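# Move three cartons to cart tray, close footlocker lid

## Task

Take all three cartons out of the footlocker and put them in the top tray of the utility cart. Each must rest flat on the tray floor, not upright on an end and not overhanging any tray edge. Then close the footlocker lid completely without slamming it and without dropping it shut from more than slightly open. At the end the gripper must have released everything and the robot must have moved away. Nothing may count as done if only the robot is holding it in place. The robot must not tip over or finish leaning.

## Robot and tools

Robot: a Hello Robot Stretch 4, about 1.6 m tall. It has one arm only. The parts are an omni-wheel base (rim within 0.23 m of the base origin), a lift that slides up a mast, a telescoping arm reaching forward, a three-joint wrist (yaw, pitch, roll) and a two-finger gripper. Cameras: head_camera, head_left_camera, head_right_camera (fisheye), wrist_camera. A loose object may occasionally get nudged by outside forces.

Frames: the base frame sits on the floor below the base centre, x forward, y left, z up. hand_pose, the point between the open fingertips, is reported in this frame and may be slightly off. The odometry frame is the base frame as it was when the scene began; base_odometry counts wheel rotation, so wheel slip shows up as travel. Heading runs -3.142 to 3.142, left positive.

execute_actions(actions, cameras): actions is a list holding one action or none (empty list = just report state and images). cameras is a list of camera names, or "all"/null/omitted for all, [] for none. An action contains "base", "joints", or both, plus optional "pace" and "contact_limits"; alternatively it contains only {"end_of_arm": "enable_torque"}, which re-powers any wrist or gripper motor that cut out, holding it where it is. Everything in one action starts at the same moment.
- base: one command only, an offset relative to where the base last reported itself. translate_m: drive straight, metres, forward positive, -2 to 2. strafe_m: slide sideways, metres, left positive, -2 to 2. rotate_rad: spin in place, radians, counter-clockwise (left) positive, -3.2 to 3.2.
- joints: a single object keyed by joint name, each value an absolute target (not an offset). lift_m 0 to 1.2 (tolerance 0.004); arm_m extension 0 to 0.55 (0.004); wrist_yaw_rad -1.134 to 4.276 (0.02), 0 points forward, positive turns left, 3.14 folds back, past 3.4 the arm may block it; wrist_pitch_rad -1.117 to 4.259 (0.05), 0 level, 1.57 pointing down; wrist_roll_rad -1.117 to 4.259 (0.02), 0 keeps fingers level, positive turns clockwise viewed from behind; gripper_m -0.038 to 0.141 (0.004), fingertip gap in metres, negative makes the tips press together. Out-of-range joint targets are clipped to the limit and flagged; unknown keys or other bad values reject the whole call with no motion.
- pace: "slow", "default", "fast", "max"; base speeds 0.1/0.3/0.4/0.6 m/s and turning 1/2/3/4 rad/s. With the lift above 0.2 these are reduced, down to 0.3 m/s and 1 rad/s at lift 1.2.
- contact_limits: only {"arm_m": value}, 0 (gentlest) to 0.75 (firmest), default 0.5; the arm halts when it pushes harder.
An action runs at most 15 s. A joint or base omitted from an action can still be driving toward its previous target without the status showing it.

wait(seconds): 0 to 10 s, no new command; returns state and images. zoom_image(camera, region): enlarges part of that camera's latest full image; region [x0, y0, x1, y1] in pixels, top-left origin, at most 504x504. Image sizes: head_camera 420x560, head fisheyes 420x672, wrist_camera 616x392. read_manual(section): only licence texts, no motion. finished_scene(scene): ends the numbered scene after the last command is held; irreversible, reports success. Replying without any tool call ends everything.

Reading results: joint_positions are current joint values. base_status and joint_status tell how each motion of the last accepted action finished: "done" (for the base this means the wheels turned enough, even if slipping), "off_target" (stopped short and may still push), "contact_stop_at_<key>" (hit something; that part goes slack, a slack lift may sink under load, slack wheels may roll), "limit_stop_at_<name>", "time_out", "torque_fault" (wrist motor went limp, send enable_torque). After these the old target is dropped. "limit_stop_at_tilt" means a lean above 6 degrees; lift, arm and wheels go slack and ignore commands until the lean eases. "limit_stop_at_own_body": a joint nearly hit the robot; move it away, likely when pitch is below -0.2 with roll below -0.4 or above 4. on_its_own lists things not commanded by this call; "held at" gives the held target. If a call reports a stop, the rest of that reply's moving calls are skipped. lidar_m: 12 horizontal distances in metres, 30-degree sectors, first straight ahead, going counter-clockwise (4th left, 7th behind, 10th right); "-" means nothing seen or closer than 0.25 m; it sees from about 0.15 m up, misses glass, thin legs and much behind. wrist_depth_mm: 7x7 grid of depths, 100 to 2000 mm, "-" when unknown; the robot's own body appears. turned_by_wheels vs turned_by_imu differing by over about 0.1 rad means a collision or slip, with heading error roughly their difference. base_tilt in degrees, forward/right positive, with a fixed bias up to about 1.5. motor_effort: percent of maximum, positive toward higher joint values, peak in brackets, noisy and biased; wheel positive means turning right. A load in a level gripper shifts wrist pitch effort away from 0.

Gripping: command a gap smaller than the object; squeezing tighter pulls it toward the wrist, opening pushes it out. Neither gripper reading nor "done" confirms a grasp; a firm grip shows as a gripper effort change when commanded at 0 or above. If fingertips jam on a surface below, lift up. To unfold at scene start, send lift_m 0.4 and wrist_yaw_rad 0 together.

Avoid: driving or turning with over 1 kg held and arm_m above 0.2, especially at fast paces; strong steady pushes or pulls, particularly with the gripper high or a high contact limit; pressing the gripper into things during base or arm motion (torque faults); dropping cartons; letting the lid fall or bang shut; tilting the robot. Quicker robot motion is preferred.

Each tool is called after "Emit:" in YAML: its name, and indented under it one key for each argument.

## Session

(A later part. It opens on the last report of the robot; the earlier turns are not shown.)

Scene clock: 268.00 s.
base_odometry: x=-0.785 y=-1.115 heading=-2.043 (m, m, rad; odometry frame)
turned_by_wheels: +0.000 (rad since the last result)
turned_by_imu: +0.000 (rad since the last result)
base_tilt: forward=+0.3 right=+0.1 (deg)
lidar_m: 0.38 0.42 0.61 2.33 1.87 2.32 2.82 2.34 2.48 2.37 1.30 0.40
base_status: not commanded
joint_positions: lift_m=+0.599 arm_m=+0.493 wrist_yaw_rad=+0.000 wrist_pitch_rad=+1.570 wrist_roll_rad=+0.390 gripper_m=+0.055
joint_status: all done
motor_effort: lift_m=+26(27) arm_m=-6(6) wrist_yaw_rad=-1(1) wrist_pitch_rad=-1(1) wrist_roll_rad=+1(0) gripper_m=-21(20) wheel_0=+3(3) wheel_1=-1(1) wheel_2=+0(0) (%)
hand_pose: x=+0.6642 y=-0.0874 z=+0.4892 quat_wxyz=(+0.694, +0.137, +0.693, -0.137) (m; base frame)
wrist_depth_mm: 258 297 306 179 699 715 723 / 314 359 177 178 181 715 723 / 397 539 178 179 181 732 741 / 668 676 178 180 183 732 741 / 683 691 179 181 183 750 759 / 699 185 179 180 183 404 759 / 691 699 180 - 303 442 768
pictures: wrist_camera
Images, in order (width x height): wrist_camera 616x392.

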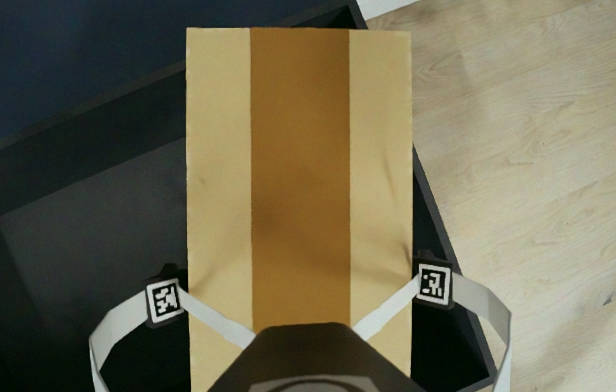

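Emit:
execute_actions:
  actions:
    - {"base":{"translate_m":-0.3},"joints":{"arm_m":0.1,"wrist_roll_rad":0.05}}
  cameras: []

Emit:
execute_actions:
  actions:
    - {"base":{"rotate_rad":-2.504}}
  cameras: []

Emit:
execute_actions:
  actions:
    - {"base":{"translate_m":1.467},"joints":{"lift_m":1.19},"pace":"fast"}
  cameras: []

Emit:
execute_actions:
  actions:
    - {"base":{"rotate_rad":-0.093}}
  cameras: []

Emit:
execute_actions:
  actions:
    - {"base":{"translate_m":0.3},"joints":{"arm_m":0.45}}
  cameras: ["wrist_camera"]

Scene clock: 271.63 s.
base_odometry: x=-0.649 y=-0.848 heading=-2.043 (m, m, rad; odometry frame)
turned_by_wheels: +0.000 (rad since the last result)
turned_by_imu: -0.001 (rad since the last result)
base_tilt: forward=+0.3 right=+0.3 (deg)
lidar_m: 0.65 0.72 1.77 2.32 1.69 2.34 2.50 2.09 2.45 2.37 1.71 0.37
base_status: done
joint_positions: lift_m=+0.600 arm_m=+0.101 wrist_yaw_rad=+0.000 wrist_pitch_rad=+1.571 wrist_roll_rad=+0.050 gripper_m=+0.055
joint_status: all done
motor_effort: lift_m=+25(26) arm_m=-6(9) wrist_yaw_rad=+0(1) wrist_pitch_rad=-2(2) wrist_roll_rad=+0(3) gripper_m=-19(21) wheel_0=-2(2) wheel_1=-2(7) wheel_2=+0(10) (%)
hand_pose: x=+0.2720 y=-0.0874 z=+0.4892 quat_wxyz=(+0.707, +0.018, +0.707, -0.018) (m; base frame)
wrist_depth_mm: 683 683 683 179 707 715 732 / 676 691 177 179 181 732 732 / 691 691 178 179 182 723 741 / 699 707 179 180 182 741 741 / 707 723 179 181 183 759 741 / 715 185 179 181 183 750 759 / 715 508 180 - 466 759 768
pictures: none
No camera images: the call's "cameras" was empty. Leave "cameras" out to get every camera's image.

Scene clock: 274.17 s.
base_odometry: x=-0.649 y=-0.848 heading=+1.736 (m, m, rad; odometry frame)
turned_by_wheels: -2.504 (rad since the last result)
turned_by_imu: -2.515 (rad since the last result)
base_tilt: forward=+0.4 right=+0.2 (deg)
lidar_m: 2.10 2.42 2.37 1.54 0.70 0.68 0.80 2.05 1.80 1.72 2.50 0.39
base_status: done
joint_positions: lift_m=+0.600 arm_m=+0.101 wrist_yaw_rad=+0.000 wrist_pitch_rad=+1.570 wrist_roll_rad=+0.050 gripper_m=+0.055
joint_status: not commanded
motor_effort: lift_m=+25(25) arm_m=-6(6) wrist_yaw_rad=+1(1) wrist_pitch_rad=-1(2) wrist_roll_rad=+0(0) gripper_m=-21(20) wheel_0=+3(7) wheel_1=+1(7) wheel_2=-1(7) (%)
hand_pose: x=+0.2723 y=-0.0874 z=+0.4892 quat_wxyz=(+0.707, +0.018, +0.707, -0.018) (m; base frame)
wrist_depth_mm: 676 691 691 179 699 707 723 / 683 691 177 179 181 715 723 / 699 699 178 179 182 723 741 / 699 691 178 180 182 723 732 / 707 715 179 180 183 750 741 / 715 185 180 181 183 759 750 / 715 508 180 - 466 759 768
pictures: none
No camera images: the call's "cameras" was empty. Leave "cameras" out to get every camera's image.

Scene clock: 279.20 s.
base_odometry: x=-0.891 y=+0.599 heading=+1.736 (m, m, rad; odometry frame)
turned_by_wheels: +0.000 (rad since the last result)
turned_by_imu: +0.001 (rad since the last result)
base_tilt: forward=+0.3 right=+0.1 (deg)
lidar_m: 0.34 0.72 1.45 1.59 2.42 1.97 2.03 2.49 2.43 1.71 1.29 0.36
base_status: done
joint_positions: lift_m=+1.189 arm_m=+0.101 wrist_yaw_rad=+0.000 wrist_pitch_rad=+1.570 wrist_roll_rad=+0.050 gripper_m=+0.055
joint_status: all done
motor_effort: lift_m=+25(28) arm_m=-6(6) wrist_yaw_rad=+0(0) wrist_pitch_rad=+0(2) wrist_roll_rad=+0(0) gripper_m=-21(24) wheel_0=-1(10) wheel_1=+0(7) wheel_2=+1(12) (%)
hand_pose: x=+0.2722 y=-0.0874 z=+1.0792 quat_wxyz=(+0.707, +0.018, +0.707, -0.018) (m; base frame)
wrist_depth_mm: 1255 1118 177 178 1308 1281 1308 / 1255 1255 177 179 181 1308 1308 / 1308 1255 177 179 181 1336 1336 / 1281 1281 178 180 182 1366 1366 / 1308 1308 179 181 183 1397 1397 / 1308 185 180 181 183 1366 1397 / 1308 1308 180 - 778 1366 1397
pictures: none
No camera images: the call's "cameras" was empty. Leave "cameras" out to get every camera's image.

Scene clock: 280.10 s.
base_odometry: x=-0.891 y=+0.599 heading=+1.643 (m, m, rad; odometry frame)
turned_by_wheels: -0.093 (rad since the last result)
turned_by_imu: -0.093 (rad since the last result)
base_tilt: forward=+0.2 right=+0.1 (deg)
lidar_m: 0.63 0.70 1.44 1.56 2.22 2.30 1.98 3.34 2.44 1.83 1.36 0.37
base_status: done
joint_positions: lift_m=+1.189 arm_m=+0.101 wrist_yaw_rad=+0.000 wrist_pitch_rad=+1.570 wrist_roll_rad=+0.050 gripper_m=+0.055
joint_status: not commanded
motor_effort: lift_m=+25(25) arm_m=-6(6) wrist_yaw_rad=+0(0) wrist_pitch_rad=-2(1) wrist_roll_rad=+0(0) gripper_m=-21(22) wheel_0=+1(6) wheel_1=+0(4) wheel_2=+1(6) (%)
hand_pose: x=+0.2722 y=-0.0874 z=+1.0792 quat_wxyz=(+0.707, +0.018, +0.707, -0.018) (m; base frame)
wrist_depth_mm: 1255 1060 732 179 1281 1308 1308 / 1255 1255 177 179 181 1336 1308 / 1255 1308 178 179 182 1336 1336 / 1281 1308 179 180 182 1336 1366 / 1308 1281 179 180 182 1336 1397 / 1336 185 180 182 183 1366 1397 / 1308 1336 180 - 768 1397 1430
pictures: none
No camera images: the call's "cameras" was empty. Leave "cameras" out to get every camera's image.

Scene clock: 282.57 s.
base_odometry: x=-0.913 y=+0.898 heading=+1.644 (m, m, rad; odometry frame)
turned_by_wheels: +0.001 (rad since the last result)
turned_by_imu: +0.000 (rad since the last result)
base_tilt: forward=+0.4 right=+0.1 (deg)
lidar_m: 0.32 0.36 1.30 1.38 1.96 2.62 2.27 2.74 2.61 1.51 1.07 0.36
base_status: done
joint_positions: lift_m=+1.189 arm_m=+0.449 wrist_yaw_rad=+0.000 wrist_pitch_rad=+1.570 wrist_roll_rad=+0.050 gripper_m=+0.055
joint_status: all done
motor_effort: lift_m=+25(25) arm_m=+6(9) wrist_yaw_rad=+0(0) wrist_pitch_rad=+1(2) wrist_roll_rad=+0(0) gripper_m=-21(21) wheel_0=+3(6) wheel_1=+2(6) wheel_2=+1(10) (%)
hand_pose: x=+0.6201 y=-0.0874 z=+1.0792 quat_wxyz=(+0.707, +0.018, +0.707, -0.018) (m; base frame)
wrist_depth_mm: 1229 1255 1255 179 931 831 707 / 484 492 177 178 181 946 854 / 492 496 178 179 182 1205 1138 / 392 384 178 180 183 1336 1366 / 404 384 179 181 183 1366 1397 / 504 185 180 181 183 459 1397 / 517 512 180 - 338 1366 1397
pictures: wrist_camera
Images, in order (width x height): wrist_camera 616x392.

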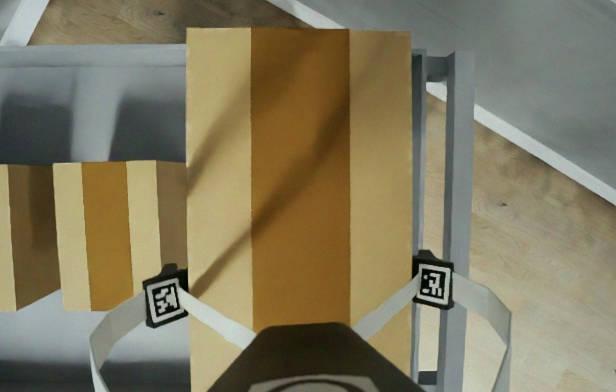

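Emit:
execute_actions:
  actions:
    - {"base":{"strafe_m":0.02},"joints":{"lift_m":1.0}}
  cameras: ["wrist_camera"]

Emit:
execute_actions:
  actions:
    - {"joints":{"lift_m":0.984},"pace":"slow"}
  cameras: []

Emit:
execute_actions:
  actions:
    - {"joints":{"gripper_m":0.135}}
  cameras: []

Emit:
execute_actions:
  actions:
    - {"joints":{"lift_m":1.1}}
  cameras: ["wrist_camera"]

Scene clock: 285.57 s.
base_odometry: x=-0.933 y=+0.896 heading=+1.644 (m, m, rad; odometry frame)
turned_by_wheels: +0.000 (rad since the last result)
turned_by_imu: -0.001 (rad since the last result)
base_tilt: forward=+0.3 right=+0.1 (deg)
lidar_m: 0.34 0.35 1.27 1.34 1.96 2.62 2.30 2.70 2.62 1.51 1.10 0.35
base_status: done
joint_positions: lift_m=+1.000 arm_m=+0.449 wrist_yaw_rad=+0.000 wrist_pitch_rad=+1.570 wrist_roll_rad=+0.050 gripper_m=+0.055
joint_status: all done
motor_effort: lift_m=+15(24) arm_m=+6(6) wrist_yaw_rad=+0(0) wrist_pitch_rad=+1(0) wrist_roll_rad=+1(1) gripper_m=-20(20) wheel_0=-2(8) wheel_1=+0(9) wheel_2=+0(0) (%)
hand_pose: x=+0.6201 y=-0.0874 z=+0.8901 quat_wxyz=(+0.707, +0.018, +0.707, -0.018) (m; base frame)
wrist_depth_mm: 301 307 307 179 314 319 265 / 306 309 177 178 181 319 267 / 307 310 177 179 181 322 274 / 196 278 179 180 182 322 715 / 198 274 179 180 183 329 723 / 200 185 179 181 183 272 281 / 202 268 179 - 259 327 285
pictures: wrist_camera
Images, in order (width x height): wrist_camera 616x392.

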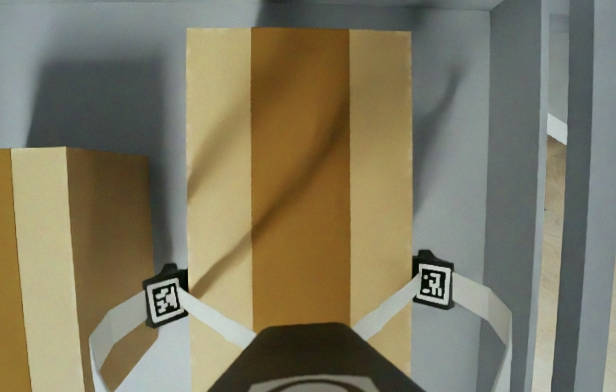

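Scene clock: 286.43 s.
base_odometry: x=-0.933 y=+0.896 heading=+1.644 (m, m, rad; odometry frame)
turned_by_wheels: +0.000 (rad since the last result)
turned_by_imu: +0.000 (rad since the last result)
base_tilt: forward=+0.2 right=+0.1 (deg)
lidar_m: 0.33 0.36 1.27 1.37 1.94 2.60 2.28 2.74 2.61 1.51 1.09 0.35
base_status: not commanded
joint_positions: lift_m=+0.984 arm_m=+0.449 wrist_yaw_rad=+0.000 wrist_pitch_rad=+1.570 wrist_roll_rad=+0.050 gripper_m=+0.055
joint_status: all done
motor_effort: lift_m=+15(14) arm_m=+6(6) wrist_yaw_rad=-1(1) wrist_pitch_rad=-1(0) wrist_roll_rad=+1(1) gripper_m=-21(22) wheel_0=-2(2) wheel_1=+0(0) wheel_2=+0(0) (%)
hand_pose: x=+0.6201 y=-0.0874 z=+0.8741 quat_wxyz=(+0.707, +0.018, +0.707, -0.018) (m; base frame)
wrist_depth_mm: 289 291 293 179 298 301 257 / 290 293 178 179 181 304 252 / 291 294 178 179 181 306 253 / 183 277 179 180 182 312 252 / 183 274 179 180 183 314 699 / 183 185 179 181 183 273 266 / 186 267 180 - 250 322 265
pictures: none
No camera images: the call's "cameras" was empty. Leave "cameras" out to get every camera's image.

Scene clock: 288.20 s.
base_odometry: x=-0.933 y=+0.896 heading=+1.644 (m, m, rad; odometry frame)
turned_by_wheels: +0.000 (rad since the last result)
turned_by_imu: +0.000 (rad since the last result)
base_tilt: forward=+0.3 right=+0.1 (deg)
lidar_m: 0.34 0.38 1.26 1.38 1.96 2.62 2.27 2.73 2.64 1.48 1.09 0.36
base_status: not commanded
joint_positions: lift_m=+0.984 arm_m=+0.449 wrist_yaw_rad=+0.000 wrist_pitch_rad=+1.570 wrist_roll_rad=+0.050 gripper_m=+0.135
joint_status: all done
motor_effort: lift_m=+15(15) arm_m=+6(6) wrist_yaw_rad=+1(1) wrist_pitch_rad=-2(8) wrist_roll_rad=+1(0) gripper_m=+0(19) wheel_0=-1(2) wheel_1=+0(0) wheel_2=+0(0) (%)
hand_pose: x=+0.6199 y=-0.0874 z=+0.8741 quat_wxyz=(+0.707, +0.018, +0.707, -0.018) (m; base frame)
wrist_depth_mm: 289 293 294 296 300 304 252 / 291 296 182 183 185 306 253 / 293 296 184 185 187 309 253 / 184 279 186 187 189 310 260 / 183 254 187 189 191 310 699 / 186 220 189 189 194 290 266 / 187 247 190 - 319 312 264
pictures: none
No camera images: the call's "cameras" was empty. Leave "cameras" out to get every camera's image.

Scene clock: 289.73 s.
base_odometry: x=-0.933 y=+0.896 heading=+1.644 (m, m, rad; odometry frame)
turned_by_wheels: +0.000 (rad since the last result)
turned_by_imu: +0.000 (rad since the last result)
base_tilt: forward=+0.2 right=+0.1 (deg)
lidar_m: 0.34 0.37 1.28 1.38 1.96 2.61 2.27 2.71 2.62 1.47 1.07 0.35
base_status: not commanded
joint_positions: lift_m=+1.100 arm_m=+0.449 wrist_yaw_rad=+0.000 wrist_pitch_rad=+1.570 wrist_roll_rad=+0.050 gripper_m=+0.135
joint_status: all done
motor_effort: lift_m=+24(26) arm_m=+6(6) wrist_yaw_rad=+1(1) wrist_pitch_rad=-2(2) wrist_roll_rad=+0(1) gripper_m=+3(1) wheel_0=-1(1) wheel_1=+0(0) wheel_2=+0(0) (%)
hand_pose: x=+0.6199 y=-0.0874 z=+0.9893 quat_wxyz=(+0.707, +0.018, +0.707, -0.018) (m; base frame)
wrist_depth_mm: 366 389 397 397 389 375 699 / 399 404 407 413 415 382 842 / 404 410 413 298 421 389 1138 / 294 297 407 301 427 382 1255 / 297 300 404 304 427 366 1255 / 297 301 306 167 436 370 1255 / 418 424 427 - 442 379 1308
pictures: wrist_camera
Images, in order (width x height): wrist_camera 616x392.

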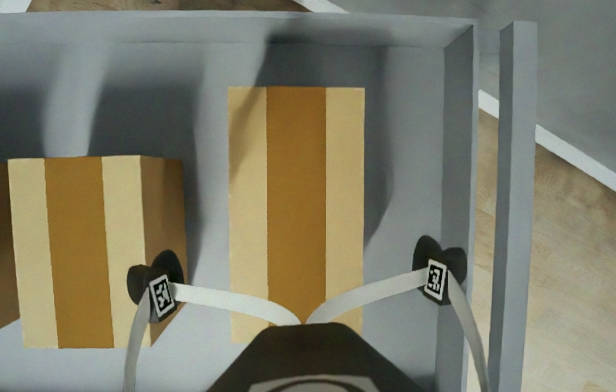

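Emit:
execute_actions:
  actions:
    - {"base":{"rotate_rad":0.194},"joints":{"arm_m":0.05},"pace":"fast"}
  cameras: []

Emit:
execute_actions:
  actions:
    - {"base":{"translate_m":-1.925},"joints":{"lift_m":0.9},"pace":"fast"}
  cameras: []

Emit:
execute_actions:
  actions:
    - {"base":{"rotate_rad":2.403},"joints":{"wrist_roll_rad":-0.02,"gripper_m":0.06,"wrist_pitch_rad":1.0}}
  cameras: []

Emit:
execute_actions:
  actions:
    - {"base":{"translate_m":0.36},"joints":{"arm_m":0.45}}
  cameras: ["wrist_camera","head_camera"]

Scene clock: 293.93 s.
base_odometry: x=-0.933 y=+0.896 heading=+1.838 (m, m, rad; odometry frame)
turned_by_wheels: +0.194 (rad since the last result)
turned_by_imu: +0.194 (rad since the last result)
base_tilt: forward=+0.3 right=+0.1 (deg)
lidar_m: 0.33 0.42 1.26 1.50 2.53 2.30 2.41 2.62 2.28 1.30 0.41 0.33
base_status: done
joint_positions: lift_m=+1.100 arm_m=+0.051 wrist_yaw_rad=+0.000 wrist_pitch_rad=+1.570 wrist_roll_rad=+0.050 gripper_m=+0.135
joint_status: all done
motor_effort: lift_m=+25(24) arm_m=-6(6) wrist_yaw_rad=+1(1) wrist_pitch_rad=+0(2) wrist_roll_rad=+0(0) gripper_m=+1(1) wheel_0=-2(3) wheel_1=-2(5) wheel_2=-2(5) (%)
hand_pose: x=+0.2221 y=-0.0874 z=+0.9893 quat_wxyz=(+0.707, +0.018, +0.707, -0.018) (m; base frame)
wrist_depth_mm: 397 402 407 413 415 415 364 / 1182 715 413 418 418 418 370 / 1205 1229 1205 1008 750 445 1255 / 1205 1182 1229 1205 1255 1281 1281 / 1205 1205 1008 1025 1255 1255 1308 / 1182 1229 1025 167 1255 1281 1281 / 1229 1255 1255 - 1336 1308 1308
pictures: none
No camera images: the call's "cameras" was empty. Leave "cameras" out to get every camera's image.

Scene clock: 301.23 s.
base_odometry: x=-0.425 y=-0.961 heading=+1.837 (m, m, rad; odometry frame)
turned_by_wheels: +0.000 (rad since the last result)
turned_by_imu: -0.003 (rad since the last result)
base_tilt: forward=+0.3 right=+0.1 (deg)
lidar_m: 2.21 2.62 2.59 0.83 0.69 0.67 1.41 2.10 1.48 1.46 2.45 2.49
base_status: done
joint_positions: lift_m=+0.900 arm_m=+0.051 wrist_yaw_rad=+0.000 wrist_pitch_rad=+1.570 wrist_roll_rad=+0.050 gripper_m=+0.135
joint_status: all done
motor_effort: lift_m=+15(21) arm_m=-6(6) wrist_yaw_rad=+1(1) wrist_pitch_rad=-1(0) wrist_roll_rad=+1(0) gripper_m=+2(4) wheel_0=-2(9) wheel_1=+0(6) wheel_2=-2(10) (%)
hand_pose: x=+0.2222 y=-0.0874 z=+0.7901 quat_wxyz=(+0.707, +0.018, +0.707, -0.018) (m; base frame)
wrist_depth_mm: 976 976 1008 1008 1008 1008 1025 / 976 991 991 1008 1008 1025 1042 / 976 1008 1025 1008 1025 1042 1042 / 991 1008 1008 1025 1042 1060 1060 / 991 1042 820 820 1060 1060 1078 / 1025 1025 820 167 1078 1078 1078 / 1008 1042 1042 - 1078 1060 1098
pictures: none
No camera images: the call's "cameras" was empty. Leave "cameras" out to get every camera's image.

Scene clock: 303.77 s.
base_odometry: x=-0.425 y=-0.961 heading=-2.043 (m, m, rad; odometry frame)
turned_by_wheels: +2.403 (rad since the last result)
turned_by_imu: +2.414 (rad since the last result)
base_tilt: forward=+0.2 right=+0.2 (deg)
lidar_m: 0.69 0.73 1.83 2.10 1.50 1.94 2.47 2.22 2.33 2.62 1.72 0.72
base_status: done
joint_positions: lift_m=+0.900 arm_m=+0.051 wrist_yaw_rad=+0.000 wrist_pitch_rad=+1.001 wrist_roll_rad=-0.020 gripper_m=+0.060
joint_status: all done
motor_effort: lift_m=+16(16) arm_m=-6(6) wrist_yaw_rad=+1(0) wrist_pitch_rad=-5(10) wrist_roll_rad=-1(2) gripper_m=-2(3) wheel_0=-1(8) wheel_1=+0(6) wheel_2=+0(8) (%)
hand_pose: x=+0.3775 y=-0.0874 z=+0.8355 quat_wxyz=(+0.877, -0.009, +0.480, +0.005) (m; base frame)
wrist_depth_mm: 1098 1060 1008 991 976 1078 1060 / 1281 1255 1160 1138 1160 1255 1281 / 1308 1229 1308 1308 1308 1336 1366 / 1205 1118 917 931 991 1205 1205 / 1098 1098 1098 1118 1042 1138 1138 / 1008 1042 1008 1025 1008 1042 1060 / 946 946 960 - 991 960 991
pictures: none
No camera images: the call's "cameras" was empty. Leave "cameras" out to get every camera's image.

Scene clock: 306.47 s.
base_odometry: x=-0.589 y=-1.281 heading=-2.043 (m, m, rad; odometry frame)
turned_by_wheels: +0.000 (rad since the last result)
turned_by_imu: +0.000 (rad since the last result)
base_tilt: forward=+0.3 right=+0.0 (deg)
lidar_m: 0.34 0.34 1.28 2.09 1.65 1.91 2.83 2.53 2.70 2.59 0.48 0.33
base_status: done
joint_positions: lift_m=+0.900 arm_m=+0.449 wrist_yaw_rad=+0.000 wrist_pitch_rad=+1.001 wrist_roll_rad=-0.020 gripper_m=+0.060
joint_status: all done
motor_effort: lift_m=+16(16) arm_m=+6(7) wrist_yaw_rad=-1(0) wrist_pitch_rad=-4(4) wrist_roll_rad=+1(0) gripper_m=-1(3) wheel_0=+3(8) wheel_1=+0(5) wheel_2=+0(9) (%)
hand_pose: x=+0.7754 y=-0.0874 z=+0.8356 quat_wxyz=(+0.877, -0.009, +0.480, +0.005) (m; base frame)
wrist_depth_mm: 219 216 218 218 217 217 218 / 254 257 257 258 256 256 255 / 310 312 312 314 312 312 312 / 351 353 353 351 355 355 359 / 439 436 418 439 402 445 445 / 866 585 512 517 517 559 917 / 931 723 917 - 931 723 991
pictures: head_camera, wrist_camera
Images, in order (width x height): head_camera 420x560, wrist_camera 616x392.

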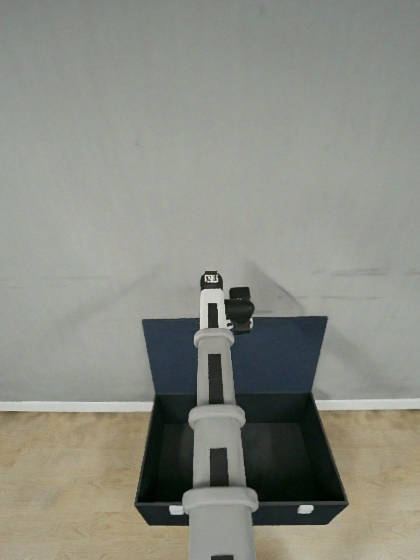

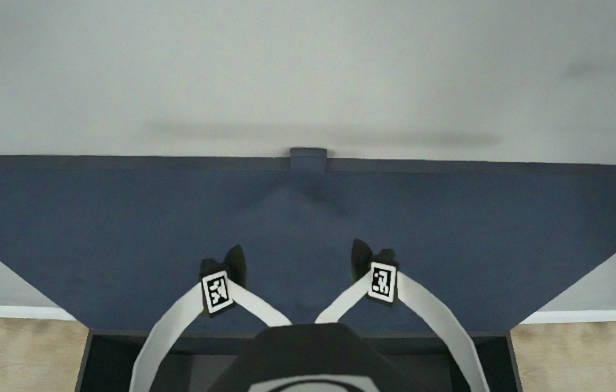

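Emit:
execute_actions:
  actions:
    - {"base":{"strafe_m":-0.007},"joints":{"arm_m":0.525,"lift_m":0.892,"gripper_m":0.05},"pace":"slow"}
  cameras: ["wrist_camera"]

Scene clock: 309.73 s.
base_odometry: x=-0.595 y=-1.278 heading=-2.043 (m, m, rad; odometry frame)
turned_by_wheels: +0.000 (rad since the last result)
turned_by_imu: +0.000 (rad since the last result)
base_tilt: forward=+0.3 right=+0.1 (deg)
lidar_m: 0.32 0.35 1.31 2.10 1.64 1.89 2.86 2.50 2.73 2.59 0.49 0.34
base_status: done
joint_positions: lift_m=+0.892 arm_m=+0.524 wrist_yaw_rad=+0.000 wrist_pitch_rad=+1.001 wrist_roll_rad=-0.020 gripper_m=+0.050
joint_status: all done
motor_effort: lift_m=+14(14) arm_m=+6(3) wrist_yaw_rad=+0(0) wrist_pitch_rad=-3(4) wrist_roll_rad=+0(0) gripper_m=-1(3) wheel_0=+2(10) wheel_1=-1(6) wheel_2=+0(1) (%)
hand_pose: x=+0.8504 y=-0.0874 z=+0.8277 quat_wxyz=(+0.877, -0.009, +0.480, +0.005) (m; base frame)
wrist_depth_mm: 133 132 132 133 132 132 - / 156 156 157 156 156 156 158 / 190 191 191 191 191 190 189 / 243 243 244 245 243 243 243 / 287 287 287 286 289 291 291 / 384 379 198 336 338 384 389 / 609 517 517 - 525 525 960
pictures: wrist_camera
Images, in order (width x height): wrist_camera 616x392.

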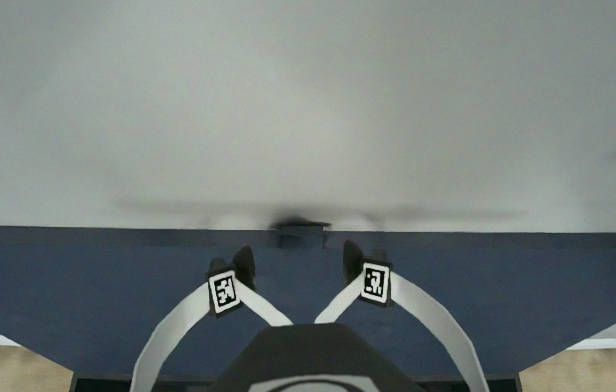

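Emit:
execute_actions:
  actions:
    - {"joints":{"arm_m":0.548},"pace":"slow","contact_limits":{"arm_m":0.0}}
  cameras: ["wrist_camera"]

Scene clock: 312.70 s.
base_odometry: x=-0.595 y=-1.278 heading=-2.043 (m, m, rad; odometry frame)
turned_by_wheels: +0.000 (rad since the last result)
turned_by_imu: +0.000 (rad since the last result)
base_tilt: forward=+0.3 right=+0.1 (deg)
lidar_m: 0.32 0.34 1.27 2.06 1.69 1.90 2.83 2.51 2.70 2.61 0.50 0.36
base_status: not commanded
joint_positions: lift_m=+0.892 arm_m=+0.547 wrist_yaw_rad=+0.000 wrist_pitch_rad=+1.001 wrist_roll_rad=-0.020 gripper_m=+0.050
joint_status: all done
motor_effort: lift_m=+14(14) arm_m=+6(9) wrist_yaw_rad=-1(0) wrist_pitch_rad=-3(4) wrist_roll_rad=+0(1) gripper_m=-3(0) wheel_0=+2(2) wheel_1=-1(1) wheel_2=+0(0) (%)
contact_limits: arm_m 0
hand_pose: x=+0.8734 y=-0.0874 z=+0.8277 quat_wxyz=(+0.877, -0.009, +0.480, +0.005) (m; base frame)
wrist_depth_mm: 107 106 107 107 107 107 - / 125 126 126 126 126 126 - / 153 153 153 153 153 153 156 / 196 196 195 196 195 195 196 / 268 268 251 256 250 268 271 / 322 319 199 281 283 320 327 / 469 436 433 - 439 449 504
pictures: wrist_camera
Images, in order (width x height): wrist_camera 616x392.

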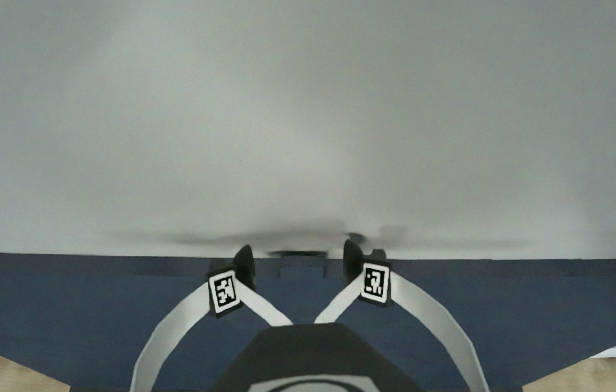

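Emit:
execute_actions:
  actions:
    - {"joints":{"lift_m":0.88},"pace":"slow"}
  cameras: ["wrist_camera"]

Emit:
zoom_image:
  camera: "wrist_camera"
  region: [200, 210, 410, 330]

Scene clock: 314.13 s.
base_odometry: x=-0.595 y=-1.278 heading=-2.043 (m, m, rad; odometry frame)
turned_by_wheels: +0.000 (rad since the last result)
turned_by_imu: +0.000 (rad since the last result)
base_tilt: forward=+0.3 right=+0.2 (deg)
lidar_m: 0.33 0.37 1.26 2.09 1.65 1.92 2.83 2.51 2.70 2.60 0.48 0.34
base_status: not commanded
joint_positions: lift_m=+0.880 arm_m=+0.547 wrist_yaw_rad=+0.000 wrist_pitch_rad=+1.001 wrist_roll_rad=-0.020 gripper_m=+0.050
joint_status: all done
motor_effort: lift_m=+14(14) arm_m=+6(6) wrist_yaw_rad=-1(0) wrist_pitch_rad=-4(3) wrist_roll_rad=+0(0) gripper_m=-3(1) wheel_0=+2(2) wheel_1=-1(1) wheel_2=+0(0) (%)
hand_pose: x=+0.8734 y=-0.0874 z=+0.8157 quat_wxyz=(+0.877, -0.009, +0.480, +0.005) (m; base frame)
wrist_depth_mm: 107 106 107 107 107 107 - / 125 126 126 126 126 125 - / 153 153 153 154 153 153 156 / 196 196 195 195 195 195 195 / 258 260 250 250 250 265 267 / 317 312 199 277 279 319 322 / 459 430 427 - 430 439 496
pictures: wrist_camera
Images, in order (width x height): wrist_camera 616x392.

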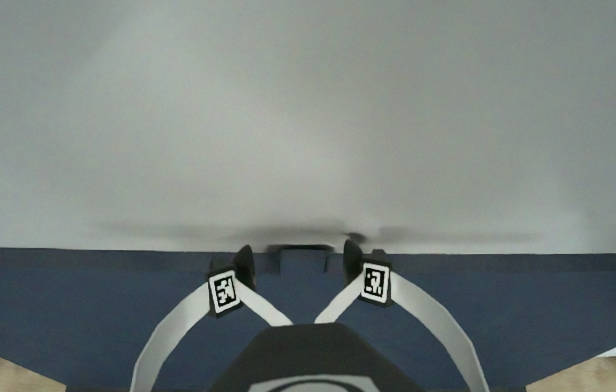

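Region (200, 210, 410, 330) of wrist_camera's 616x392 image, scaled by 2.400; it fills the top 288 rows of this view, and the rest is white.

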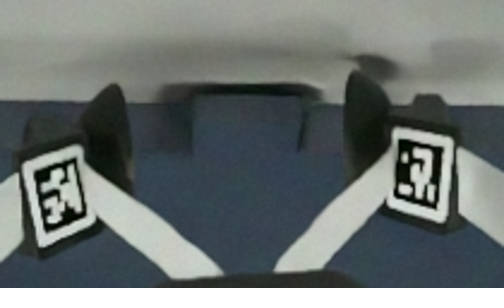

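Emit:
execute_actions:
  actions:
    - {"base":{"translate_m":0.009},"joints":{"lift_m":0.874},"pace":"slow"}
  cameras: ["wrist_camera"]

Scene clock: 316.30 s.
base_odometry: x=-0.599 y=-1.286 heading=-2.043 (m, m, rad; odometry frame)
turned_by_wheels: +0.000 (rad since the last result)
turned_by_imu: +0.000 (rad since the last result)
base_tilt: forward=+0.3 right=+0.1 (deg)
lidar_m: 0.32 0.37 1.30 2.08 1.66 1.91 2.86 2.52 2.71 2.62 0.46 0.35
base_status: done
joint_positions: lift_m=+0.874 arm_m=+0.547 wrist_yaw_rad=-0.003 wrist_pitch_rad=+1.007 wrist_roll_rad=-0.020 gripper_m=+0.050
joint_status: all done
motor_effort: lift_m=+13(14) arm_m=+6(6) wrist_yaw_rad=+9(9) wrist_pitch_rad=-19(20) wrist_roll_rad=+0(1) gripper_m=-1(3) wheel_0=+3(5) wheel_1=+1(4) wheel_2=-4(4) (%)
hand_pose: x=+0.8718 y=-0.0879 z=+0.8089 quat_wxyz=(+0.876, -0.008, +0.482, +0.003) (m; base frame)
wrist_depth_mm: - 102 103 103 103 102 - / 114 115 116 116 116 116 - / 140 141 141 141 141 141 141 / 180 180 181 182 181 182 181 / 246 250 233 237 234 253 255 / 297 293 200 260 263 283 306 / 436 407 402 - 410 421 477
pictures: wrist_camera
Images, in order (width x height): wrist_camera 616x392.

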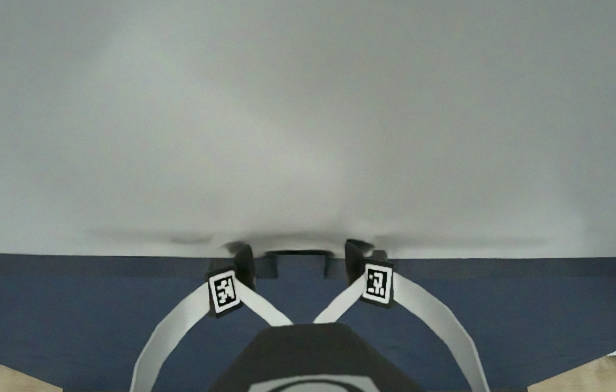

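Emit:
execute_actions:
  actions:
    - {"joints":{"gripper_m":0.015},"pace":"slow"}
  cameras: ["wrist_camera"]

Scene clock: 318.90 s.
base_odometry: x=-0.599 y=-1.286 heading=-2.043 (m, m, rad; odometry frame)
turned_by_wheels: +0.000 (rad since the last result)
turned_by_imu: -0.001 (rad since the last result)
base_tilt: forward=+0.3 right=+0.2 (deg)
lidar_m: 0.33 0.33 1.26 2.09 1.66 1.90 2.84 2.53 2.71 2.60 0.44 0.33
base_status: not commanded
joint_positions: lift_m=+0.874 arm_m=+0.547 wrist_yaw_rad=-0.002 wrist_pitch_rad=+1.003 wrist_roll_rad=-0.020 gripper_m=+0.015
joint_status: all done
motor_effort: lift_m=+14(15) arm_m=+6(6) wrist_yaw_rad=+6(12) wrist_pitch_rad=-10(17) wrist_roll_rad=+0(0) gripper_m=-12(9) wheel_0=+1(3) wheel_1=+0(1) wheel_2=-4(4) (%)
hand_pose: x=+0.8726 y=-0.0877 z=+0.8093 quat_wxyz=(+0.877, -0.008, +0.481, +0.004) (m; base frame)
wrist_depth_mm: - - 103 102 102 - - / 113 114 115 115 115 114 - / 139 140 140 140 140 140 139 / 178 179 179 179 179 179 180 / 247 247 229 222 230 250 251 / 293 290 193 257 193 294 301 / 424 397 397 - 407 410 466
pictures: wrist_camera
Images, in order (width x height): wrist_camera 616x392.

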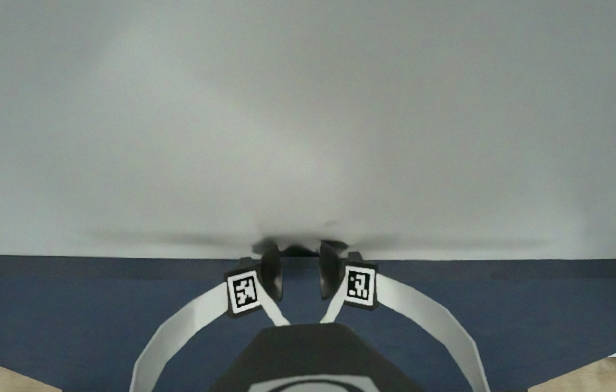

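Emit:
execute_actions:
  actions:
    - {"joints":{"gripper_m":0.045}}
  cameras: []

Emit:
execute_actions:
  actions:
    - {"joints":{"arm_m":0.44}}
  cameras: []

Emit:
execute_actions:
  actions:
    - {"joints":{"wrist_pitch_rad":0.7,"lift_m":0.826}}
  cameras: []

Emit:
execute_actions:
  actions:
    - {"joints":{"arm_m":0.478},"pace":"slow","contact_limits":{"arm_m":0.0}}
  cameras: ["wrist_camera"]

Scene clock: 324.33 s.
base_odometry: x=-0.599 y=-1.286 heading=-2.043 (m, m, rad; odometry frame)
turned_by_wheels: +0.000 (rad since the last result)
turned_by_imu: +0.000 (rad since the last result)
base_tilt: forward=+0.2 right=+0.1 (deg)
lidar_m: 0.32 0.34 1.27 2.10 1.67 1.89 2.85 2.53 2.71 2.60 0.46 0.32
base_status: not commanded
joint_positions: lift_m=+0.874 arm_m=+0.547 wrist_yaw_rad=-0.001 wrist_pitch_rad=+1.004 wrist_roll_rad=-0.020 gripper_m=+0.045
joint_status: all done
motor_effort: lift_m=+15(14) arm_m=+6(7) wrist_yaw_rad=+2(5) wrist_pitch_rad=-13(15) wrist_roll_rad=+0(1) gripper_m=+0(8) wheel_0=+1(1) wheel_1=+0(0) wheel_2=-2(4) (%)
hand_pose: x=+0.8725 y=-0.0875 z=+0.8091 quat_wxyz=(+0.876, -0.008, +0.481, +0.004) (m; base frame)
wrist_depth_mm: - - 102 102 103 - - / 114 115 115 115 115 114 - / 139 140 140 140 140 139 139 / 179 180 179 179 179 178 179 / 247 248 229 229 229 248 250 / 297 291 195 213 191 296 298 / 430 402 399 - 402 413 466
pictures: none
No camera images: the call's "cameras" was empty. Leave "cameras" out to get every camera's image.

Scene clock: 325.67 s.
base_odometry: x=-0.599 y=-1.286 heading=-2.043 (m, m, rad; odometry frame)
turned_by_wheels: +0.000 (rad since the last result)
turned_by_imu: +0.000 (rad since the last result)
base_tilt: forward=+0.3 right=+0.1 (deg)
lidar_m: 0.29 0.33 1.28 2.07 1.69 1.91 2.85 2.54 2.72 2.61 0.48 0.33
base_status: not commanded
joint_positions: lift_m=+0.874 arm_m=+0.441 wrist_yaw_rad=+0.000 wrist_pitch_rad=+1.002 wrist_roll_rad=-0.020 gripper_m=+0.045
joint_status: all done
motor_effort: lift_m=+15(15) arm_m=-6(7) wrist_yaw_rad=+0(2) wrist_pitch_rad=-5(12) wrist_roll_rad=+0(0) gripper_m=-5(1) wheel_0=+1(1) wheel_1=+0(0) wheel_2=-1(2) (%)
hand_pose: x=+0.7675 y=-0.0874 z=+0.8096 quat_wxyz=(+0.877, -0.009, +0.480, +0.005) (m; base frame)
wrist_depth_mm: 216 216 216 216 216 215 216 / 253 254 256 256 255 254 253 / 298 301 301 298 307 307 309 / 343 345 345 347 345 347 349 / 433 433 413 430 410 436 439 / 691 569 195 504 202 574 904 / 917 741 904 - 917 707 976
pictures: none
No camera images: the call's "cameras" was empty. Leave "cameras" out to get every camera's image.

Scene clock: 326.77 s.
base_odometry: x=-0.599 y=-1.286 heading=-2.043 (m, m, rad; odometry frame)
turned_by_wheels: +0.000 (rad since the last result)
turned_by_imu: +0.000 (rad since the last result)
base_tilt: forward=+0.3 right=+0.2 (deg)
lidar_m: 0.31 0.35 1.26 2.08 1.69 1.90 2.86 2.55 2.72 2.61 0.43 0.33
base_status: not commanded
joint_positions: lift_m=+0.826 arm_m=+0.441 wrist_yaw_rad=+0.000 wrist_pitch_rad=+0.702 wrist_roll_rad=-0.020 gripper_m=+0.045
joint_status: all done
motor_effort: lift_m=+14(14) arm_m=-6(6) wrist_yaw_rad=+0(0) wrist_pitch_rad=-9(9) wrist_roll_rad=+0(0) gripper_m=+0(4) wheel_0=+1(1) wheel_1=+0(0) wheel_2=-1(1) (%)
hand_pose: x=+0.8322 y=-0.0874 z=+0.8183 quat_wxyz=(+0.939, -0.009, +0.344, +0.003) (m; base frame)
wrist_depth_mm: 181 180 181 181 181 181 182 / 200 202 202 202 202 202 202 / 227 229 228 229 229 229 229 / 260 262 262 262 263 263 265 / 286 286 286 281 287 289 291 / 317 319 195 301 203 324 325 / 364 357 359 - 359 359 375
pictures: none
No camera images: the call's "cameras" was empty. Leave "cameras" out to get every camera's image.

Scene clock: 328.30 s.
base_odometry: x=-0.599 y=-1.286 heading=-2.043 (m, m, rad; odometry frame)
turned_by_wheels: +0.000 (rad since the last result)
turned_by_imu: +0.000 (rad since the last result)
base_tilt: forward=+0.3 right=+0.1 (deg)
lidar_m: 0.30 0.35 1.23 2.09 1.69 1.88 2.87 2.54 2.70 2.61 0.45 0.31
base_status: not commanded
joint_positions: lift_m=+0.826 arm_m=+0.477 wrist_yaw_rad=+0.000 wrist_pitch_rad=+0.702 wrist_roll_rad=-0.020 gripper_m=+0.045
joint_status: all done
motor_effort: lift_m=+15(14) arm_m=+6(6) wrist_yaw_rad=+0(0) wrist_pitch_rad=-8(7) wrist_roll_rad=+1(0) gripper_m=-2(2) wheel_0=+1(1) wheel_1=+0(0) wheel_2=-1(1) (%)
contact_limits: arm_m 0
hand_pose: x=+0.8680 y=-0.0874 z=+0.8183 quat_wxyz=(+0.939, -0.009, +0.344, +0.003) (m; base frame)
wrist_depth_mm: 146 146 147 147 147 147 - / 162 163 164 164 164 164 164 / 183 184 184 185 185 185 185 / 211 211 212 212 213 213 213 / 248 249 240 243 240 249 250 / 264 263 195 250 203 267 268 / 303 296 296 - 298 301 309
pictures: wrist_camera
Images, in order (width x height): wrist_camera 616x392.

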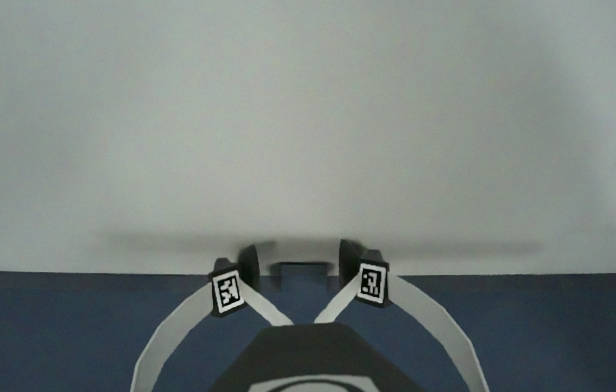

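Emit:
execute_actions:
  actions:
    - {"joints":{"arm_m":0.484,"lift_m":0.82,"gripper_m":0.036},"pace":"slow","contact_limits":{"arm_m":0.05}}
  cameras: ["wrist_camera"]

Emit:
execute_actions:
  actions:
    - {"joints":{"arm_m":0.492,"lift_m":0.815,"gripper_m":-0.005},"pace":"slow","contact_limits":{"arm_m":0.2}}
  cameras: ["wrist_camera"]

Scene clock: 329.83 s.
base_odometry: x=-0.599 y=-1.286 heading=-2.043 (m, m, rad; odometry frame)
turned_by_wheels: +0.000 (rad since the last result)
turned_by_imu: +0.000 (rad since the last result)
base_tilt: forward=+0.2 right=+0.2 (deg)
lidar_m: 0.32 0.34 1.28 2.07 1.66 1.92 2.86 2.55 2.72 2.62 0.47 0.33
base_status: not commanded
joint_positions: lift_m=+0.821 arm_m=+0.482 wrist_yaw_rad=-0.006 wrist_pitch_rad=+0.705 wrist_roll_rad=-0.020 gripper_m=+0.036
joint_status: all done
on_its_own: wrist_yaw_rad is at rest, and its effort (+17) is outside its rest range (-13 to +13)
motor_effort: lift_m=+12(14) arm_m=+9(9) wrist_yaw_rad=+17(17) wrist_pitch_rad=-15(14) wrist_roll_rad=-1(0) gripper_m=-2(5) wheel_0=+1(1) wheel_1=+0(0) wheel_2=-2(2) (%)
contact_limits: arm_m 0.05
hand_pose: x=+0.8725 y=-0.0887 z=+0.8120 quat_wxyz=(+0.939, -0.008, +0.345, +0.001) (m; base frame)
wrist_depth_mm: 142 142 142 143 143 143 - / 157 158 159 160 160 160 160 / 177 178 179 180 181 181 182 / 204 204 206 206 207 208 208 / 239 240 233 236 236 245 247 / 254 253 196 243 197 256 264 / 290 286 287 - 293 296 304
pictures: wrist_camera
Images, in order (width x height): wrist_camera 616x392.

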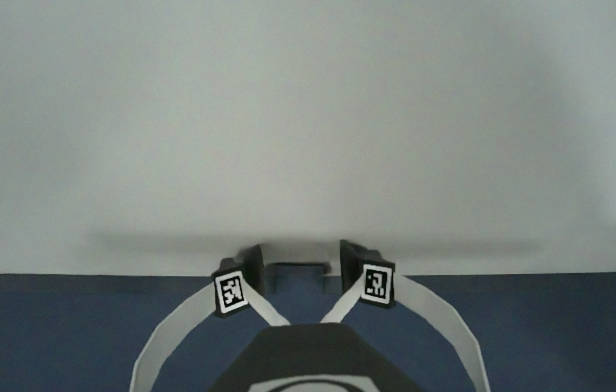

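Scene clock: 331.60 s.
base_odometry: x=-0.599 y=-1.286 heading=-2.043 (m, m, rad; odometry frame)
turned_by_wheels: +0.000 (rad since the last result)
turned_by_imu: +0.000 (rad since the last result)
base_tilt: forward=+0.3 right=+0.2 (deg)
lidar_m: 0.32 0.36 1.28 2.10 1.63 1.85 2.86 2.52 2.72 2.61 0.46 0.35
base_status: not commanded
joint_positions: lift_m=+0.816 arm_m=+0.487 wrist_yaw_rad=-0.002 wrist_pitch_rad=+0.708 wrist_roll_rad=-0.020 gripper_m=-0.004
joint_status: arm_m contact_stop (moved +0.005 of +0.010); the others done
on_its_own: arm_m is slack since a contact_stop (your +0.492 is given up)
motor_effort: lift_m=+19(19) arm_m=+0(16) wrist_yaw_rad=+7(28) wrist_pitch_rad=-23(31) wrist_roll_rad=+0(0) gripper_m=-19(22) wheel_0=+1(1) wheel_1=+0(0) wheel_2=-4(7) (%)
contact_limits: arm_m 0.2
hand_pose: x=+0.8772 y=-0.0879 z=+0.8067 quat_wxyz=(+0.938, -0.009, +0.347, +0.002) (m; base frame)
wrist_depth_mm: 137 137 138 138 138 138 - / 152 153 153 154 154 154 154 / 172 173 174 174 174 175 175 / 198 199 200 200 201 201 202 / 235 234 226 227 228 236 238 / 246 240 186 233 191 244 252 / 282 277 278 - 282 285 294
pictures: wrist_camera
Images, in order (width x height): wrist_camera 616x392.

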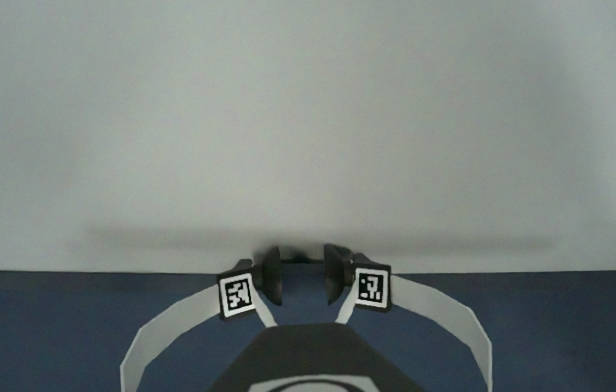

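Emit:
execute_actions:
  actions:
    - {"base":{"translate_m":-0.06},"joints":{"arm_m":0.487,"lift_m":0.82},"pace":"slow"}
  cameras: []

Emit:
execute_actions:
  actions:
    - {"base":{"translate_m":-0.06},"joints":{"lift_m":0.815},"pace":"slow"}
  cameras: ["wrist_camera"]

Scene clock: 334.73 s.
base_odometry: x=-0.572 y=-1.233 heading=-2.043 (m, m, rad; odometry frame)
turned_by_wheels: +0.000 (rad since the last result)
turned_by_imu: -0.001 (rad since the last result)
base_tilt: forward=+0.4 right=+0.1 (deg)
lidar_m: 0.38 0.41 1.40 2.09 1.63 1.89 2.80 2.49 2.70 2.61 0.54 0.39
base_status: done
joint_positions: lift_m=+0.819 arm_m=+0.487 wrist_yaw_rad=-0.001 wrist_pitch_rad=+0.705 wrist_roll_rad=-0.020 gripper_m=-0.004
joint_status: all done
motor_effort: lift_m=+26(30) arm_m=-2(1) wrist_yaw_rad=+5(6) wrist_pitch_rad=-14(29) wrist_roll_rad=+0(0) gripper_m=-18(19) wheel_0=-4(8) wheel_1=-2(5) wheel_2=+1(6) (%)
hand_pose: x=+0.8779 y=-0.0877 z=+0.8108 quat_wxyz=(+0.939, -0.009, +0.345, +0.003) (m; base frame)
wrist_depth_mm: 195 195 195 195 195 195 196 / 215 216 218 219 219 219 218 / 244 246 246 246 247 246 247 / 281 281 281 283 283 285 285 / 319 319 320 309 322 324 325 / 255 245 189 236 191 248 262 / 314 301 303 - 307 314 324
pictures: none
No camera images: the call's "cameras" was empty. Leave "cameras" out to get every camera's image.

Scene clock: 336.57 s.
base_odometry: x=-0.545 y=-1.180 heading=-2.043 (m, m, rad; odometry frame)
turned_by_wheels: +0.000 (rad since the last result)
turned_by_imu: +0.000 (rad since the last result)
base_tilt: forward=+0.3 right=+0.2 (deg)
lidar_m: 0.42 0.46 1.41 2.09 1.58 1.92 2.74 2.44 2.71 2.60 0.67 0.46
base_status: done
joint_positions: lift_m=+0.815 arm_m=+0.487 wrist_yaw_rad=-0.001 wrist_pitch_rad=+0.702 wrist_roll_rad=-0.020 gripper_m=-0.004
joint_status: all done
motor_effort: lift_m=+13(24) arm_m=-2(2) wrist_yaw_rad=+2(4) wrist_pitch_rad=-4(13) wrist_roll_rad=+0(0) gripper_m=-17(17) wheel_0=-2(7) wheel_1=-2(4) wheel_2=+3(6) (%)
hand_pose: x=+0.8785 y=-0.0876 z=+0.8075 quat_wxyz=(+0.939, -0.009, +0.344, +0.003) (m; base frame)
wrist_depth_mm: 252 253 252 253 253 253 256 / 279 281 282 283 285 285 282 / 315 317 319 317 319 319 319 / 364 364 364 368 364 364 368 / 410 410 413 399 415 415 415 / 268 251 189 239 191 254 274 / 366 349 343 - 349 359 377
pictures: wrist_camera
Images, in order (width x height): wrist_camera 616x392.

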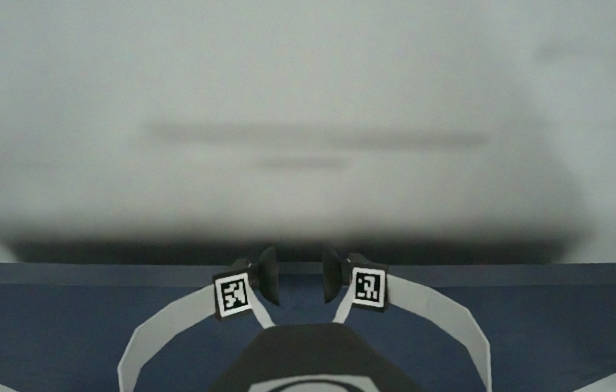

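Emit:
execute_actions:
  actions:
    - {"base":{"translate_m":-0.06},"joints":{"lift_m":0.801},"pace":"slow"}
  cameras: []

Emit:
execute_actions:
  actions:
    - {"joints":{"lift_m":0.787,"arm_m":0.444},"pace":"slow"}
  cameras: []

Emit:
execute_actions:
  actions:
    - {"joints":{"lift_m":0.768,"arm_m":0.401},"pace":"slow"}
  cameras: ["wrist_camera"]

Scene clock: 339.53 s.
base_odometry: x=-0.517 y=-1.126 heading=-2.043 (m, m, rad; odometry frame)
turned_by_wheels: +0.000 (rad since the last result)
turned_by_imu: +0.000 (rad since the last result)
base_tilt: forward=+0.3 right=+0.2 (deg)
lidar_m: 0.51 0.52 1.53 2.07 1.57 1.89 2.66 2.36 2.52 2.60 1.45 0.51
base_status: done
joint_positions: lift_m=+0.802 arm_m=+0.487 wrist_yaw_rad=+0.000 wrist_pitch_rad=+0.698 wrist_roll_rad=-0.020 gripper_m=-0.005
joint_status: all done
motor_effort: lift_m=+11(14) arm_m=-2(2) wrist_yaw_rad=+1(2) wrist_pitch_rad=+5(34) wrist_roll_rad=+0(0) gripper_m=-17(16) wheel_0=+0(5) wheel_1=-2(3) wheel_2=+2(5) (%)
hand_pose: x=+0.8792 y=-0.0875 z=+0.7944 quat_wxyz=(+0.940, -0.009, +0.342, +0.003) (m; base frame)
wrist_depth_mm: 309 307 309 309 309 309 310 / 342 342 345 345 345 343 345 / 387 387 387 389 389 389 389 / 445 445 445 445 445 449 452 / 488 492 488 488 488 488 496 / 289 264 188 243 191 267 296 / 504 449 445 - 449 469 559
pictures: none
No camera images: the call's "cameras" was empty. Leave "cameras" out to get every camera's image.

Scene clock: 341.13 s.
base_odometry: x=-0.517 y=-1.126 heading=-2.043 (m, m, rad; odometry frame)
turned_by_wheels: +0.000 (rad since the last result)
turned_by_imu: +0.000 (rad since the last result)
base_tilt: forward=+0.2 right=+0.1 (deg)
lidar_m: 0.49 0.52 1.53 2.10 1.55 1.89 2.64 2.37 2.52 2.61 1.48 0.52
base_status: not commanded
joint_positions: lift_m=+0.788 arm_m=+0.445 wrist_yaw_rad=+0.000 wrist_pitch_rad=+0.701 wrist_roll_rad=-0.020 gripper_m=-0.005
joint_status: all done
motor_effort: lift_m=+13(10) arm_m=-6(5) wrist_yaw_rad=+0(1) wrist_pitch_rad=-4(28) wrist_roll_rad=+0(0) gripper_m=-16(17) wheel_0=+0(0) wheel_1=-2(2) wheel_2=+2(2) (%)
hand_pose: x=+0.8364 y=-0.0874 z=+0.7796 quat_wxyz=(+0.939, -0.009, +0.344, +0.003) (m; base frame)
wrist_depth_mm: 353 351 349 351 351 351 353 / 389 389 394 392 392 392 392 / 436 439 445 445 439 439 445 / 508 504 508 508 512 512 508 / 554 554 554 554 559 564 569 / 334 283 187 248 191 286 345 / 866 640 640 - 654 647 878
pictures: none
No camera images: the call's "cameras" was empty. Leave "cameras" out to get every camera's image.

Scene clock: 342.73 s.
base_odometry: x=-0.517 y=-1.126 heading=-2.043 (m, m, rad; odometry frame)
turned_by_wheels: +0.000 (rad since the last result)
turned_by_imu: +0.000 (rad since the last result)
base_tilt: forward=+0.3 right=+0.1 (deg)
lidar_m: 0.47 0.52 1.50 2.10 1.60 1.88 2.67 2.36 2.49 2.61 1.44 0.52
base_status: not commanded
joint_positions: lift_m=+0.768 arm_m=+0.402 wrist_yaw_rad=+0.001 wrist_pitch_rad=+0.703 wrist_roll_rad=-0.020 gripper_m=-0.005
joint_status: all done
motor_effort: lift_m=+13(15) arm_m=-6(6) wrist_yaw_rad=-2(2) wrist_pitch_rad=-8(28) wrist_roll_rad=+0(0) gripper_m=-18(15) wheel_0=+1(1) wheel_1=-1(2) wheel_2=+1(2) (%)
hand_pose: x=+0.7932 y=-0.0872 z=+0.7603 quat_wxyz=(+0.939, -0.009, +0.344, +0.004) (m; base frame)
wrist_depth_mm: 394 392 392 394 394 392 397 / 433 433 442 439 436 439 436 / 492 496 496 492 496 500 496 / 564 564 569 574 574 569 574 / 627 627 621 621 621 627 634 / 544 349 188 264 191 349 831 / 904 715 741 - 759 723 931
pictures: wrist_camera
Images, in order (width x height): wrist_camera 616x392.

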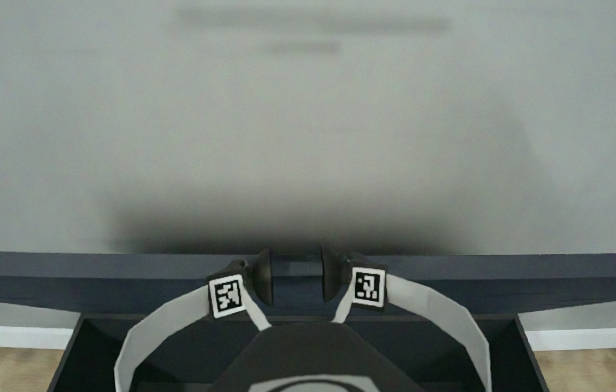

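Emit:
execute_actions:
  actions:
    - {"joints":{"lift_m":0.743,"arm_m":0.361},"pace":"slow"}
  cameras: []

Emit:
execute_actions:
  actions:
    - {"joints":{"lift_m":0.715,"arm_m":0.324},"pace":"slow"}
  cameras: []

Emit:
execute_actions:
  actions:
    - {"joints":{"lift_m":0.684,"arm_m":0.289},"pace":"slow"}
  cameras: ["wrist_camera"]

Scene clock: 345.30 s.
base_odometry: x=-0.517 y=-1.126 heading=-2.043 (m, m, rad; odometry frame)
turned_by_wheels: +0.000 (rad since the last result)
turned_by_imu: +0.000 (rad since the last result)
base_tilt: forward=+0.3 right=+0.2 (deg)
lidar_m: 0.50 0.53 1.53 2.08 1.58 1.92 2.67 2.38 2.49 2.60 1.42 0.52
base_status: not commanded
joint_positions: lift_m=+0.744 arm_m=+0.362 wrist_yaw_rad=+0.000 wrist_pitch_rad=+0.700 wrist_roll_rad=-0.020 gripper_m=-0.005
joint_status: all done
motor_effort: lift_m=+10(12) arm_m=-5(6) wrist_yaw_rad=-1(5) wrist_pitch_rad=+0(27) wrist_roll_rad=+0(0) gripper_m=-16(17) wheel_0=+2(2) wheel_1=+0(1) wheel_2=-1(1) (%)
hand_pose: x=+0.7535 y=-0.0873 z=+0.7361 quat_wxyz=(+0.939, -0.010, +0.343, +0.004) (m; base frame)
wrist_depth_mm: 433 430 433 433 430 430 436 / 477 480 480 484 480 484 484 / 535 539 539 544 539 539 544 / 621 621 621 621 621 621 621 / 459 683 683 676 683 683 683 / 854 661 186 336 192 627 904 / 866 723 842 - 831 707 904
pictures: none
No camera images: the call's "cameras" was empty. Leave "cameras" out to get every camera's image.

Scene clock: 346.80 s.
base_odometry: x=-0.517 y=-1.126 heading=-2.043 (m, m, rad; odometry frame)
turned_by_wheels: +0.000 (rad since the last result)
turned_by_imu: +0.000 (rad since the last result)
base_tilt: forward=+0.2 right=+0.1 (deg)
lidar_m: 0.50 0.53 1.53 2.09 1.58 2.01 2.68 2.35 2.53 2.60 1.44 0.54
base_status: not commanded
joint_positions: lift_m=+0.716 arm_m=+0.325 wrist_yaw_rad=-0.001 wrist_pitch_rad=+0.700 wrist_roll_rad=-0.020 gripper_m=-0.005
joint_status: all done
motor_effort: lift_m=+8(10) arm_m=-3(6) wrist_yaw_rad=+5(9) wrist_pitch_rad=+0(23) wrist_roll_rad=+1(1) gripper_m=-15(14) wheel_0=+3(3) wheel_1=+1(1) wheel_2=-3(3) (%)
hand_pose: x=+0.7160 y=-0.0877 z=+0.7084 quat_wxyz=(+0.939, -0.009, +0.343, +0.003) (m; base frame)
wrist_depth_mm: 466 466 466 466 469 466 473 / 512 517 521 521 521 525 521 / 580 591 585 591 585 591 585 / 668 661 676 668 683 676 676 / 741 732 741 741 741 732 741 / 878 699 189 723 191 676 931 / 640 732 866 - 878 707 866
pictures: none
No camera images: the call's "cameras" was empty. Leave "cameras" out to get every camera's image.

Scene clock: 348.27 s.
base_odometry: x=-0.517 y=-1.126 heading=-2.043 (m, m, rad; odometry frame)
turned_by_wheels: +0.000 (rad since the last result)
turned_by_imu: +0.000 (rad since the last result)
base_tilt: forward=+0.3 right=+0.1 (deg)
lidar_m: 0.48 0.54 1.52 2.09 1.55 1.98 2.67 2.38 2.53 2.61 1.48 0.50
base_status: not commanded
joint_positions: lift_m=+0.685 arm_m=+0.289 wrist_yaw_rad=-0.003 wrist_pitch_rad=+0.703 wrist_roll_rad=-0.020 gripper_m=-0.005
joint_status: all done
motor_effort: lift_m=+7(7) arm_m=-1(4) wrist_yaw_rad=+9(10) wrist_pitch_rad=-9(9) wrist_roll_rad=+1(0) gripper_m=-13(14) wheel_0=+4(4) wheel_1=+1(1) wheel_2=-4(4) (%)
hand_pose: x=+0.6800 y=-0.0881 z=+0.6768 quat_wxyz=(+0.939, -0.009, +0.344, +0.002) (m; base frame)
wrist_depth_mm: 504 500 496 504 504 500 504 / 554 559 559 559 559 559 569 / 627 627 634 634 634 634 634 / 715 723 715 723 732 732 723 / 252 260 267 271 272 270 264 / 647 741 189 225 191 676 931 / 585 732 831 - 842 707 580
pictures: wrist_camera
Images, in order (width x height): wrist_camera 616x392.

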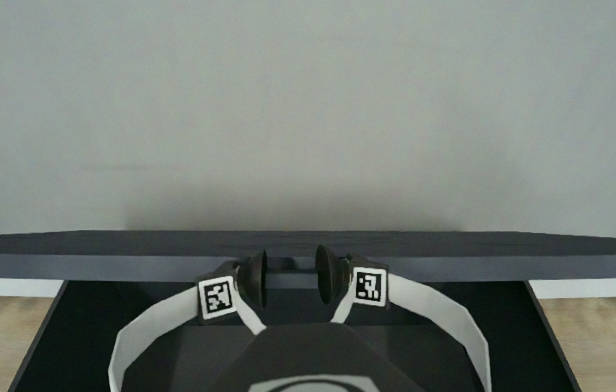

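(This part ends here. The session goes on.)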